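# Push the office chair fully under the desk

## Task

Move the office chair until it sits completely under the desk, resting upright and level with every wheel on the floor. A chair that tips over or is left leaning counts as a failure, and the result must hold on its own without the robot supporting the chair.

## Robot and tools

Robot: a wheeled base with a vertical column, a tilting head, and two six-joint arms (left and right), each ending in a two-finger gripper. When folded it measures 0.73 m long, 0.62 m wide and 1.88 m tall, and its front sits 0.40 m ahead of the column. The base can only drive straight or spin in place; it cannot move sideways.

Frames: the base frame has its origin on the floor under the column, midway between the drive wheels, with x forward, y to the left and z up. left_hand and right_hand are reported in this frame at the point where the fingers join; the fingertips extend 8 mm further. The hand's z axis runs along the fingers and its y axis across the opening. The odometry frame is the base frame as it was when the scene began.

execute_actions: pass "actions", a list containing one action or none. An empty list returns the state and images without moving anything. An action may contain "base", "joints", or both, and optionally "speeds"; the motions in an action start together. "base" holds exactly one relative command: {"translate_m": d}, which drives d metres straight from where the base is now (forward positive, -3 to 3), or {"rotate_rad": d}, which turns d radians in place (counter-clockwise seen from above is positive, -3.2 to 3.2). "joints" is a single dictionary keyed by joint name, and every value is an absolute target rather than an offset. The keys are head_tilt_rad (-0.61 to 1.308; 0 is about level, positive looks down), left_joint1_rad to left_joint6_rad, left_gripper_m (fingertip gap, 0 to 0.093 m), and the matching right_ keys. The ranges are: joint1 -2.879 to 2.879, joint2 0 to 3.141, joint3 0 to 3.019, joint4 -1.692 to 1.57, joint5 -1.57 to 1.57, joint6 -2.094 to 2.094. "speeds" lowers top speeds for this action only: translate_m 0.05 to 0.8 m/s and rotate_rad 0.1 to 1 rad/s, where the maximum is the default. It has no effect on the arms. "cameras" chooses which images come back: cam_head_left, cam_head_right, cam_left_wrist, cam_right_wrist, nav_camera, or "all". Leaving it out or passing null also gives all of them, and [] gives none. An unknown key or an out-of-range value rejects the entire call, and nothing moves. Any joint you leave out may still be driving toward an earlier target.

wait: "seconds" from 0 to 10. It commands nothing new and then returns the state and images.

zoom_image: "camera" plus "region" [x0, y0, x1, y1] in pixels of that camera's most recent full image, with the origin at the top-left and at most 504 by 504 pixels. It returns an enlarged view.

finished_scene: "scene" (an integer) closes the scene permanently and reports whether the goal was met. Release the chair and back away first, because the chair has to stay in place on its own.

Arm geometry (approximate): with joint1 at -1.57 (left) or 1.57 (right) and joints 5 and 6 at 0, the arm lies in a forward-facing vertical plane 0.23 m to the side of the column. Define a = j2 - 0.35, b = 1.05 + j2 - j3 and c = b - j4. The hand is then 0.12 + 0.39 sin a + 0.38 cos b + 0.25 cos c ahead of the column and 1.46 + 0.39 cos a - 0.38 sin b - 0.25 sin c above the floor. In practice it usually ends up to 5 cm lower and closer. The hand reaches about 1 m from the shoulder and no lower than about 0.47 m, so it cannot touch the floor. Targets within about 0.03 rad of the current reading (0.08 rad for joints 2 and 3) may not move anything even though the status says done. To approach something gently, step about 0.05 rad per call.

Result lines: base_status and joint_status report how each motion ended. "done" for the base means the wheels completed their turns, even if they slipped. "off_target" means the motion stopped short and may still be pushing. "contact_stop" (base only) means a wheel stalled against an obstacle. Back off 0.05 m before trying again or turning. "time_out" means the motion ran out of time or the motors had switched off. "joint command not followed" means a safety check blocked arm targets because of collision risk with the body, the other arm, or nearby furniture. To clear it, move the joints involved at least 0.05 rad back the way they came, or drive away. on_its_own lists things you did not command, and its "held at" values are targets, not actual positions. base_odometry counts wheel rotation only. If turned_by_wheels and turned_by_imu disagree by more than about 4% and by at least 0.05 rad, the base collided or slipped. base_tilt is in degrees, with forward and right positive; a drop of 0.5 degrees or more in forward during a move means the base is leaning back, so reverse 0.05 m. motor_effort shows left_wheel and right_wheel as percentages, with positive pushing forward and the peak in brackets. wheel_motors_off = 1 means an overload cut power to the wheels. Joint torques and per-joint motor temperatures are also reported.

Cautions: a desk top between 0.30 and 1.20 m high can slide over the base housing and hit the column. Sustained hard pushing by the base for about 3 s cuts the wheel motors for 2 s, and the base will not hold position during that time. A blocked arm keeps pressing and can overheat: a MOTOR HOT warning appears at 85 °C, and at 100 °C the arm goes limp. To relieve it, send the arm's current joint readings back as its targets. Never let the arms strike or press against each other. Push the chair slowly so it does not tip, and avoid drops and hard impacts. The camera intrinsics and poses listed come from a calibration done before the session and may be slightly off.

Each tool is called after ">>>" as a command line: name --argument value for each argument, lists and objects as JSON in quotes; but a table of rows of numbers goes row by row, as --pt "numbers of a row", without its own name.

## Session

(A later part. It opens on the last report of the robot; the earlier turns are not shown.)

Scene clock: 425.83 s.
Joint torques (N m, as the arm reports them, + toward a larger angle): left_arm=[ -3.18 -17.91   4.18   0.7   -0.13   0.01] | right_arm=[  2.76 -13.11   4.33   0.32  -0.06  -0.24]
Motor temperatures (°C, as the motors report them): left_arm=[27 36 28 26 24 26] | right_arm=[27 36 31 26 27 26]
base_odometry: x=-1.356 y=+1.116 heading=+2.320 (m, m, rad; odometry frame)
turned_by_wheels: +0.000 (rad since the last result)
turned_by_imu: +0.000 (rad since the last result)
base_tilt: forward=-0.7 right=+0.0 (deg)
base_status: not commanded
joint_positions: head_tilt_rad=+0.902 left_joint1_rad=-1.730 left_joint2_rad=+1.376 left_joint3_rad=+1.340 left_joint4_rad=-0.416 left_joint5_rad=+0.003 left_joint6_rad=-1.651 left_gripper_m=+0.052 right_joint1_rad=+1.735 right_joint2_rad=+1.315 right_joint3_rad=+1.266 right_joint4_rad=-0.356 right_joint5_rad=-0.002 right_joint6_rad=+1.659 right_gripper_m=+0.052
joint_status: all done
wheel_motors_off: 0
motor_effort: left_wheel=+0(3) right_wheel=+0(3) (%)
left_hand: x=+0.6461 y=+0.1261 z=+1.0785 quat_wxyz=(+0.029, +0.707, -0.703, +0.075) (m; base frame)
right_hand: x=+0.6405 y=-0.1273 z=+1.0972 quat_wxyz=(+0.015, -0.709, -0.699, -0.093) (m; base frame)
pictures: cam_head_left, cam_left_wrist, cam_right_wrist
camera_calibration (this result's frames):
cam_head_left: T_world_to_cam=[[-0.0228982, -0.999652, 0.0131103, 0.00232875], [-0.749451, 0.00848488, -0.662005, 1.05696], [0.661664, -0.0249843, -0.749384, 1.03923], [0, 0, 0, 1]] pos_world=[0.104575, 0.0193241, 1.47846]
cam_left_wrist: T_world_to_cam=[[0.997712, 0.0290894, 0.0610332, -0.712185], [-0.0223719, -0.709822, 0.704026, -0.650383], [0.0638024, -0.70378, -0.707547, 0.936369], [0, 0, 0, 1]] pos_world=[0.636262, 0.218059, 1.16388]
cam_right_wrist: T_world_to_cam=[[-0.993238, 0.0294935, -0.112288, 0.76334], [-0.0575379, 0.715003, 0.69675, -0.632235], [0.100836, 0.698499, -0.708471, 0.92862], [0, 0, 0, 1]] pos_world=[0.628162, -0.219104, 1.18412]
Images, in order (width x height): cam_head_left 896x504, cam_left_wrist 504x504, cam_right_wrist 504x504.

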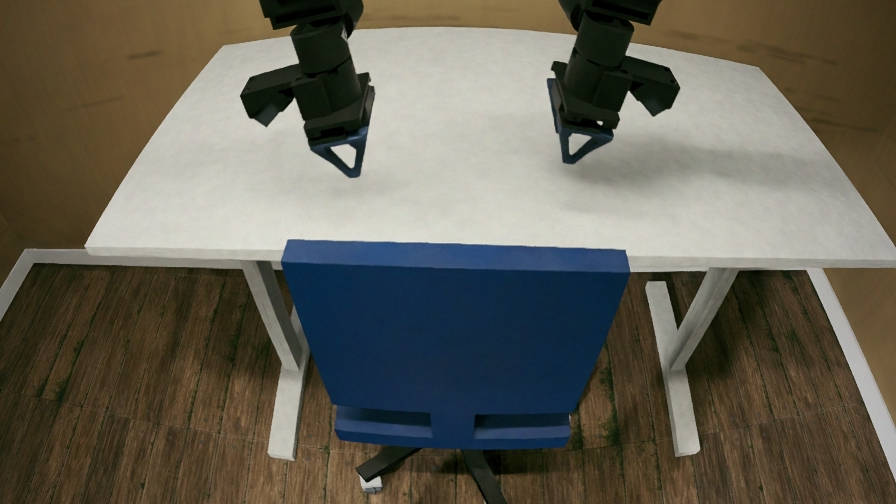

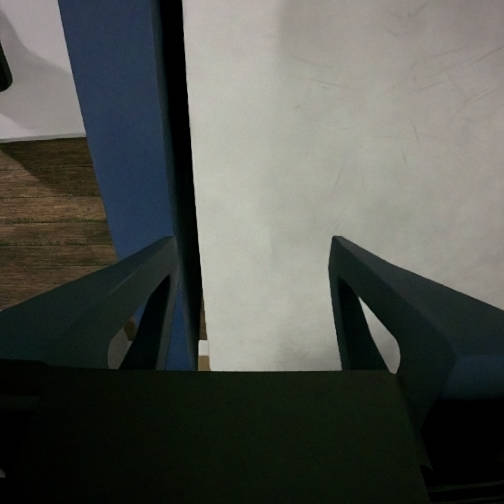

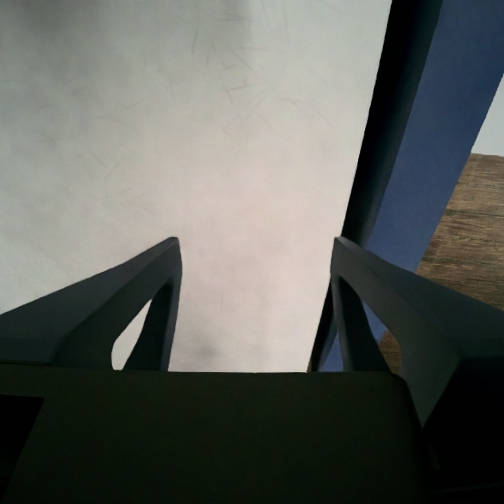

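>>> execute_actions --actions '[{"base": {"translate_m": -0.13}, "joints": {"left_gripper_m": 0.0, "right_gripper_m": 0.0}}]' --cameras '[]'

>>> execute_actions --actions '[{"joints": {"left_joint2_rad": 1.76, "left_joint3_rad": 1.56, "left_joint4_rad": -0.2, "right_joint2_rad": 1.76, "right_joint3_rad": 1.53, "right_joint4_rad": -0.17}}]' --cameras '["cam_head_left", "cam_left_wrist", "cam_right_wrist"]'

Scene clock: 450.83 s.
Joint torques (N m, as the arm reports them, + toward a larger angle): left_arm=[ -2.75 -18.08   4.27   0.73  -0.11   0.01] | right_arm=[  2.54 -12.92   4.97   0.23  -0.05  -0.23]
Motor temperatures (°C, as the motors report them): left_arm=[27 35 28 26 24 26] | right_arm=[27 34 30 26 27 26]
base_odometry: x=-1.268 y=+1.021 heading=+2.319 (m, m, rad; odometry frame)
turned_by_wheels: -0.001 (rad since the last result)
turned_by_imu: -0.001 (rad since the last result)
base_tilt: forward=-0.6 right=+0.0 (deg)
base_status: done
joint_positions: head_tilt_rad=+0.902 left_joint1_rad=-1.730 left_joint2_rad=+1.377 left_joint3_rad=+1.337 left_joint4_rad=-0.416 left_joint5_rad=+0.003 left_joint6_rad=-1.651 left_gripper_m=+0.000 right_joint1_rad=+1.735 right_joint2_rad=+1.319 right_joint3_rad=+1.260 right_joint4_rad=-0.356 right_joint5_rad=-0.002 right_joint6_rad=+1.659 right_gripper_m=+0.001
joint_status: all done
wheel_motors_off: 0
motor_effort: left_wheel=+0(37) right_wheel=+0(45) (%)
left_hand: x=+0.6439 y=+0.1261 z=+1.0773 quat_wxyz=(+0.030, +0.707, -0.703, +0.073) (m; base frame)
right_hand: x=+0.6354 y=-0.1273 z=+1.0938 quat_wxyz=(+0.018, -0.709, -0.699, -0.090) (m; base frame)
pictures: none
No camera images: the call's "cameras" was empty. Leave "cameras" out to get every camera's image.

Scene clock: 451.90 s.
Joint torques (N m, as the arm reports them, + toward a larger angle): left_arm=[ -3.24 -11.76   3.34   1.24   0.14   0.06] | right_arm=[  3.51 -11.05   0.82  -0.41  -0.05  -0.21]
Motor temperatures (°C, as the motors report them): left_arm=[27 35 28 26 24 26] | right_arm=[27 34 30 26 27 26]
base_odometry: x=-1.268 y=+1.021 heading=+2.319 (m, m, rad; odometry frame)
turned_by_wheels: +0.000 (rad since the last result)
turned_by_imu: +0.000 (rad since the last result)
base_tilt: forward=-0.6 right=+0.0 (deg)
base_status: not commanded
joint_positions: head_tilt_rad=+0.903 left_joint1_rad=-1.730 left_joint2_rad=+1.643 left_joint3_rad=+1.573 left_joint4_rad=-0.197 left_joint5_rad=-0.004 left_joint6_rad=-1.651 left_gripper_m=+0.000 right_joint1_rad=+1.735 right_joint2_rad=+1.676 right_joint3_rad=+1.568 right_joint4_rad=-0.145 right_joint5_rad=-0.002 right_joint6_rad=+1.653 right_gripper_m=+0.001
joint_status: all done
wheel_motors_off: 0
motor_effort: left_wheel=-1(8) right_wheel=-2(16) (%)
left_hand: x=+0.7191 y=+0.1083 z=+0.9869 quat_wxyz=(-0.034, +0.706, -0.693, +0.142) (m; base frame)
right_hand: x=+0.7124 y=-0.1032 z=+0.9702 quat_wxyz=(-0.035, -0.705, -0.692, -0.151) (m; base frame)
pictures: cam_head_left, cam_left_wrist, cam_right_wrist
camera_calibration (this result's frames):
cam_head_left: T_world_to_cam=[[-0.0228925, -0.999652, 0.0131202, 0.00231335], [-0.749735, 0.00848488, -0.661684, 1.05648], [0.661342, -0.0249843, -0.749668, 1.03968], [0, 0, 0, 1]] pos_world=[0.104549, 0.0193241, 1.47844]
cam_left_wrist: T_world_to_cam=[[0.968943, 0.0562981, 0.240789, -0.938572], [-0.131947, -0.705825, 0.695989, -0.51056], [0.209137, -0.706146, -0.676476, 0.719477], [0, 0, 0, 1]] pos_world=[0.691586, 0.200529, 1.06805]
cam_right_wrist: T_world_to_cam=[[-0.964451, 0.0468892, -0.260067, 0.944402], [-0.151327, 0.708802, 0.688985, -0.483192], [0.216642, 0.703848, -0.676509, 0.701613], [0, 0, 0, 1]] pos_world=[0.685711, -0.195624, 1.05317]
Images, in order (width x height): cam_head_left 896x504, cam_left_wrist 504x504, cam_right_wrist 504x504.

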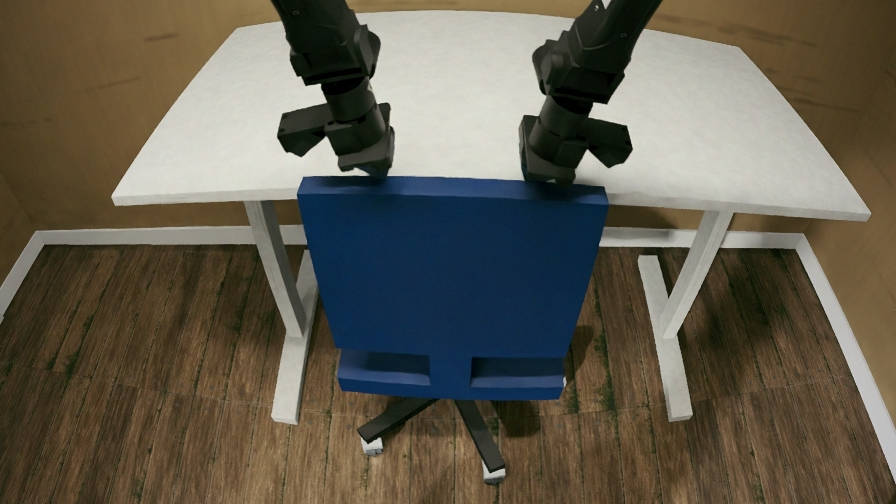

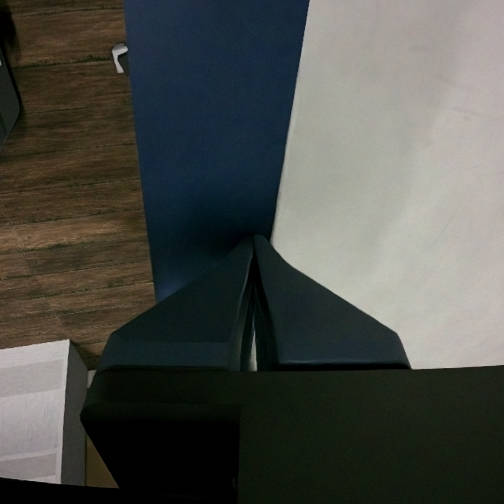

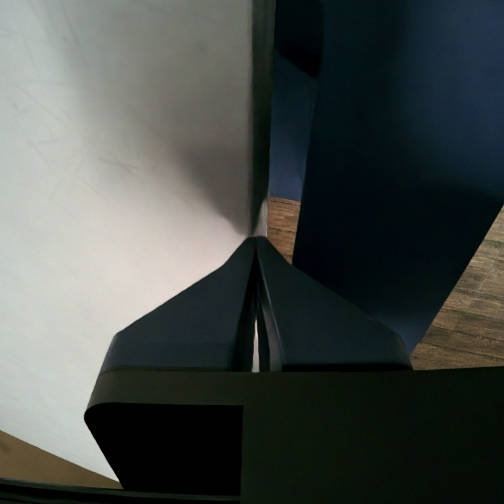

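>>> execute_actions --actions '[{"joints": {"left_joint2_rad": 1.53, "right_joint2_rad": 1.52}}]' --cameras '[]'

Scene clock: 458.13 s.
Joint torques (N m, as the arm reports them, + toward a larger angle): left_arm=[ -2.88 -20.07   5.39   1.31   0.1    0.05] | right_arm=[  3.2  -16.48   5.67   0.55  -0.07  -0.17]
Motor temperatures (°C, as the motors report them): left_arm=[27 35 28 26 24 26] | right_arm=[27 34 30 26 27 26]
base_odometry: x=-1.268 y=+1.021 heading=+2.319 (m, m, rad; odometry frame)
turned_by_wheels: +0.000 (rad since the last result)
turned_by_imu: +0.000 (rad since the last result)
base_tilt: forward=-0.7 right=+0.0 (deg)
base_status: not commanded
joint_positions: head_tilt_rad=+0.903 left_joint1_rad=-1.730 left_joint2_rad=+1.516 left_joint3_rad=+1.555 left_joint4_rad=-0.197 left_joint5_rad=-0.004 left_joint6_rad=-1.651 left_gripper_m=+0.000 right_joint1_rad=+1.735 right_joint2_rad=+1.516 right_joint3_rad=+1.519 right_joint4_rad=-0.159 right_joint5_rad=-0.002 right_joint6_rad=+1.653 right_gripper_m=+0.001
joint_status: all done
wheel_motors_off: 0
motor_effort: left_wheel=-2(3) right_wheel=+1(2) (%)
left_hand: x=+0.7653 y=+0.1150 z=+1.0612 quat_wxyz=(-0.069, +0.703, -0.684, +0.183) (m; base frame)
right_hand: x=+0.7539 y=-0.1119 z=+1.0548 quat_wxyz=(-0.066, -0.702, -0.684, -0.187) (m; base frame)
pictures: none
No camera images: the call's "cameras" was empty. Leave "cameras" out to get every camera's image.

>>> execute_actions --actions '[{"base": {"translate_m": -0.08}}]' --cameras '[]'

>>> execute_actions --actions '[{"joints": {"left_joint2_rad": 1.74, "right_joint2_rad": 1.74}}]' --cameras '["cam_head_left", "cam_left_wrist", "cam_right_wrist"]'

Scene clock: 466.80 s.
Joint torques (N m, as the arm reports them, + toward a larger angle): left_arm=[ -3.01 -19.96   5.67   1.35   0.11   0.03] | right_arm=[  2.91 -16.95   5.82   0.42  -0.08  -0.19]
Motor temperatures (°C, as the motors report them): left_arm=[27 35 28 26 24 26] | right_arm=[27 34 30 26 27 26]
base_odometry: x=-1.213 y=+0.962 heading=+2.319 (m, m, rad; odometry frame)
turned_by_wheels: +0.000 (rad since the last result)
turned_by_imu: +0.000 (rad since the last result)
base_tilt: forward=-0.6 right=+0.0 (deg)
base_status: done
joint_positions: head_tilt_rad=+0.903 left_joint1_rad=-1.730 left_joint2_rad=+1.519 left_joint3_rad=+1.553 left_joint4_rad=-0.197 left_joint5_rad=-0.004 left_joint6_rad=-1.651 left_gripper_m=+0.000 right_joint1_rad=+1.735 right_joint2_rad=+1.516 right_joint3_rad=+1.517 right_joint4_rad=-0.159 right_joint5_rad=-0.002 right_joint6_rad=+1.653 right_gripper_m=+0.001
joint_status: not commanded
wheel_motors_off: 0
motor_effort: left_wheel=+0(41) right_wheel=+0(46) (%)
left_hand: x=+0.7628 y=+0.1148 z=+1.0585 quat_wxyz=(-0.067, +0.703, -0.685, +0.181) (m; base frame)
right_hand: x=+0.7525 y=-0.1119 z=+1.0539 quat_wxyz=(-0.065, -0.702, -0.684, -0.186) (m; base frame)
pictures: none
No camera images: the call's "cameras" was empty. Leave "cameras" out to get every camera's image.

Scene clock: 468.13 s.
Joint torques (N m, as the arm reports them, + toward a larger angle): left_arm=[ -3.54 -19.79   4.35   0.92   0.11   0.02] | right_arm=[  3.6  -16.63   3.56   0.17  -0.07  -0.19]
Motor temperatures (°C, as the motors report them): left_arm=[27 35 28 26 24 26] | right_arm=[27 34 30 26 27 26]
base_odometry: x=-1.213 y=+0.962 heading=+2.319 (m, m, rad; odometry frame)
turned_by_wheels: +0.000 (rad since the last result)
turned_by_imu: +0.000 (rad since the last result)
base_tilt: forward=-0.7 right=-0.1 (deg)
base_status: not commanded
joint_positions: head_tilt_rad=+0.903 left_joint1_rad=-1.730 left_joint2_rad=+1.742 left_joint3_rad=+1.541 left_joint4_rad=-0.197 left_joint5_rad=-0.004 left_joint6_rad=-1.651 left_gripper_m=+0.000 right_joint1_rad=+1.735 right_joint2_rad=+1.765 right_joint3_rad=+1.518 right_joint4_rad=-0.165 right_joint5_rad=-0.002 right_joint6_rad=+1.653 right_gripper_m=+0.001
joint_status: all done
wheel_motors_off: 0
motor_effort: left_wheel=-1(0) right_wheel=+0(1) (%)
left_hand: x=+0.6503 y=+0.1053 z=+0.9255 quat_wxyz=(+0.008, +0.707, -0.701, +0.093) (m; base frame)
right_hand: x=+0.6307 y=-0.1016 z=+0.9116 quat_wxyz=(+0.017, -0.707, -0.701, -0.091) (m; base frame)
pictures: cam_head_left, cam_left_wrist, cam_right_wrist
camera_calibration (this result's frames):
cam_head_left: T_world_to_cam=[[-0.0228902, -0.999652, 0.0131243, 0.00230693], [-0.749853, 0.00848488, -0.66155, 1.05628], [0.661208, -0.0249843, -0.749786, 1.03987], [0, 0, 0, 1]] pos_world=[0.104538, 0.0193241, 1.47843]
cam_left_wrist: T_world_to_cam=[[0.992621, 0.0369279, 0.115501, -0.754326], [-0.0550648, -0.71136, 0.700667, -0.53274], [0.108037, -0.701857, -0.704078, 0.780986], [0, 0, 0, 1]] pos_world=[0.635049, 0.197025, 1.01027]
cam_right_wrist: T_world_to_cam=[[-0.994059, 0.0224366, -0.106508, 0.726542], [-0.0584472, 0.715449, 0.696216, -0.520817], [0.0918214, 0.698304, -0.709887, 0.78707], [0, 0, 0, 1]] pos_world=[0.619515, -0.193297, 0.998714]
Images, in order (width x height): cam_head_left 896x504, cam_left_wrist 504x504, cam_right_wrist 504x504.

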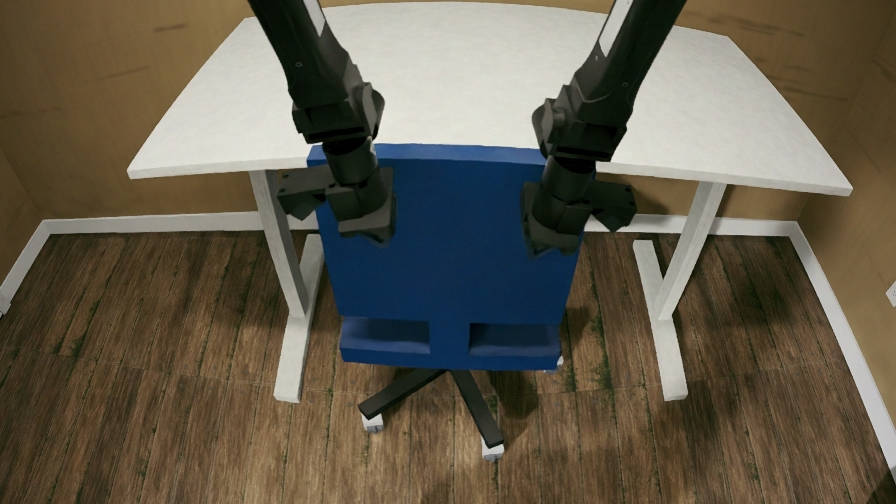

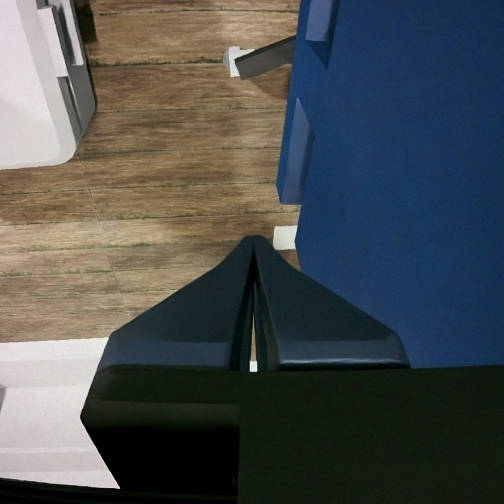

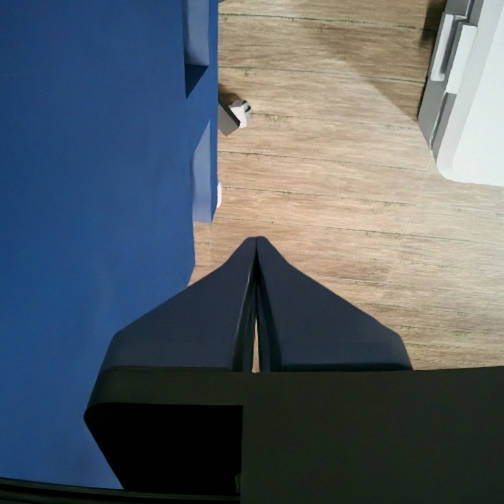

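>>> execute_actions --actions '[{"base": {"translate_m": 0.14}, "speeds": {"translate_m": 0.15}}]' --cameras '["cam_head_left", "cam_left_wrist", "cam_right_wrist"]'

Scene clock: 475.83 s.
Joint torques (N m, as the arm reports them, + toward a larger angle): left_arm=[ -3.6  -19.42   5.57   2.     0.08   0.06] | right_arm=[  3.54 -14.94   9.15   2.21  -0.5    0.06]
Motor temperatures (°C, as the motors report them): left_arm=[27 35 28 26 24 26] | right_arm=[27 35 30 26 27 26]
base_odometry: x=-1.308 y=+1.065 heading=+2.318 (m, m, rad; odometry frame)
turned_by_wheels: +0.000 (rad since the last result)
turned_by_imu: +0.000 (rad since the last result)
base_tilt: forward=-0.7 right=+0.2 (deg)
base_status: done
joint_positions: head_tilt_rad=+0.903 left_joint1_rad=-1.731 left_joint2_rad=+1.750 left_joint3_rad=+1.516 left_joint4_rad=-0.226 left_joint5_rad=-0.001 left_joint6_rad=-1.656 left_gripper_m=+0.000 right_joint1_rad=+1.737 right_joint2_rad=+1.744 right_joint3_rad=+1.434 right_joint4_rad=-0.216 right_joint5_rad=+0.011 right_joint6_rad=+1.636 right_gripper_m=+0.001
joint_status: not commanded
wheel_motors_off: 0
motor_effort: left_wheel=+4(44) right_wheel=+5(35) (%)
left_hand: x=+0.6232 y=+0.1053 z=+0.9170 quat_wxyz=(+0.030, +0.708, -0.702, +0.071) (m; base frame)
right_hand: x=+0.5779 y=-0.1067 z=+0.9114 quat_wxyz=(+0.049, -0.699, -0.712, -0.044) (m; base frame)
pictures: cam_head_left, cam_left_wrist, cam_right_wrist
camera_calibration (this result's frames):
cam_head_left: T_world_to_cam=[[-0.0228902, -0.999652, 0.0131243, 0.00230693], [-0.749853, 0.00848488, -0.66155, 1.05628], [0.661208, -0.0249843, -0.749786, 1.03987], [0, 0, 0, 1]] pos_world=[0.104538, 0.0193241, 1.47843]
cam_left_wrist: T_world_to_cam=[[0.998065, 0.0320837, 0.0532617, -0.672334], [-0.0145459, -0.712347, 0.701677, -0.554378], [0.0604532, -0.701094, -0.710502, 0.81345], [0, 0, 0, 1]] pos_world=[0.613794, 0.196966, 1.00276]
cam_right_wrist: T_world_to_cam=[[-0.999922, -0.0121054, 0.0030378, 0.574026], [-0.00674954, 0.72923, 0.684236, -0.537575], [-0.0104982, 0.684162, -0.729255, 0.87072], [0, 0, 0, 1]] pos_world=[0.579493, -0.196749, 1.00106]
Images, in order (width x height): cam_head_left 896x504, cam_left_wrist 504x504, cam_right_wrist 504x504.

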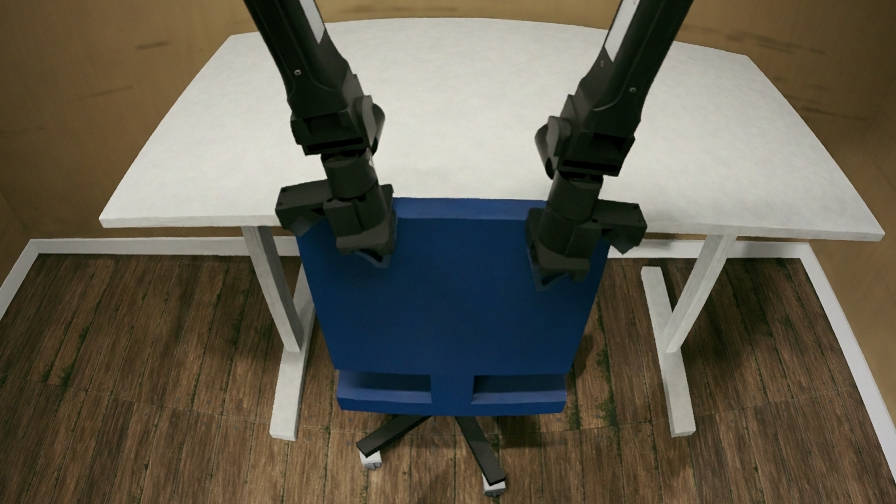

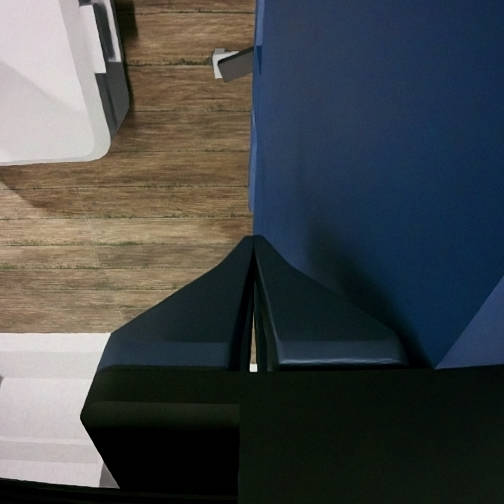

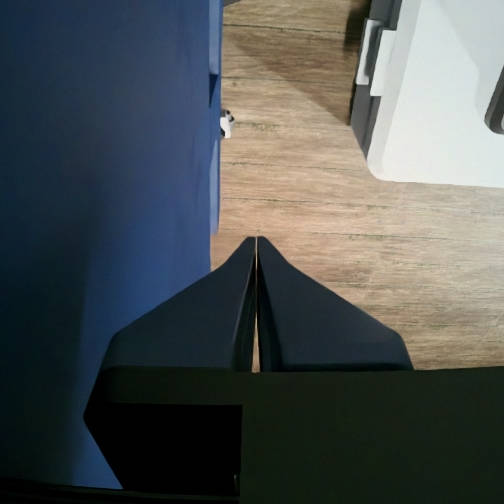

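Both hands are pressing the backrest flush against the desk. Backing off.

>>> execute_actions --actions '[{"base": {"translate_m": -0.12}}]' --cameras '["cam_head_left", "nav_camera"]'

Scene clock: 481.80 s.
Joint torques (N m, as the arm reports them, + toward a larger angle): left_arm=[ -3.77 -19.67   3.74   1.46   0.03   0.06] | right_arm=[  3.47 -15.64   3.53   0.96  -0.17  -0.05]
Motor temperatures (°C, as the motors report them): left_arm=[27 35 28 26 24 26] | right_arm=[27 35 31 26 27 26]
base_odometry: x=-1.227 y=+0.977 heading=+2.318 (m, m, rad; odometry frame)
turned_by_wheels: +0.000 (rad since the last result)
turned_by_imu: +0.000 (rad since the last result)
base_tilt: forward=-0.6 right=-0.1 (deg)
base_status: done
joint_positions: head_tilt_rad=+0.903 left_joint1_rad=-1.731 left_joint2_rad=+1.745 left_joint3_rad=+1.551 left_joint4_rad=-0.210 left_joint5_rad=-0.001 left_joint6_rad=-1.656 left_gripper_m=+0.000 right_joint1_rad=+1.736 right_joint2_rad=+1.747 right_joint3_rad=+1.522 right_joint4_rad=-0.181 right_joint5_rad=+0.001 right_joint6_rad=+1.641 right_gripper_m=+0.001
joint_status: not commanded
wheel_motors_off: 0
motor_effort: left_wheel=-1(38) right_wheel=+0(34) (%)
left_hand: x=+0.6509 y=+0.1042 z=+0.9250 quat_wxyz=(+0.012, +0.709, -0.699, +0.092) (m; base frame)
right_hand: x=+0.6392 y=-0.1015 z=+0.9207 quat_wxyz=(+0.014, -0.702, -0.706, -0.093) (m; base frame)
pictures: cam_head_left, nav_camera
camera_calibration (this result's frames):
cam_head_left: T_world_to_cam=[[-0.0228902, -0.999652, 0.0131243, 0.00230692], [-0.749853, 0.00848488, -0.66155, 1.05628], [0.661208, -0.0249843, -0.749786, 1.03987], [0, 0, 0, 1]] pos_world=[0.104538, 0.0193241, 1.47843]
Images, in order (width x height): cam_head_left 896x504, nav_camera 896x504.

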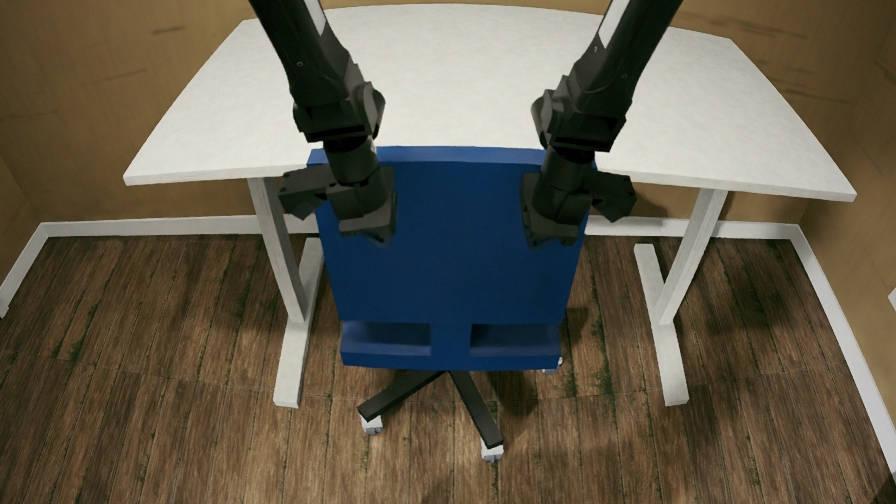

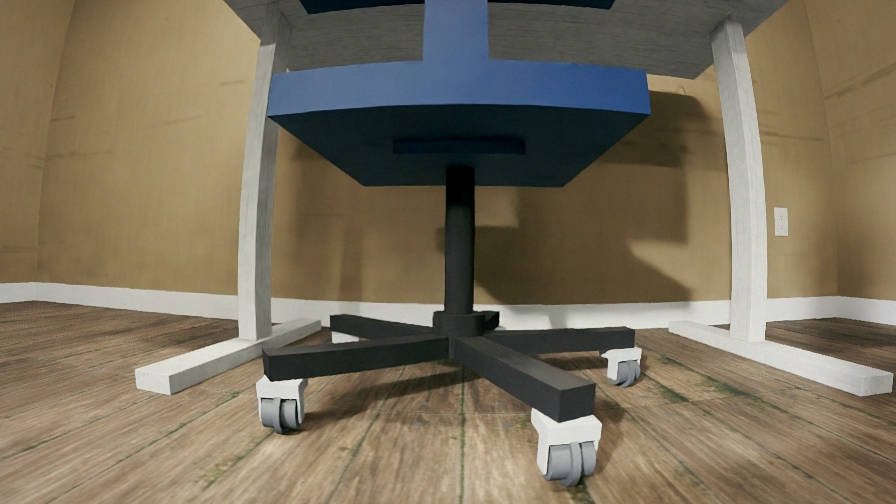

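>>> finished_scene --scene 1

The scene is finished: the task was done.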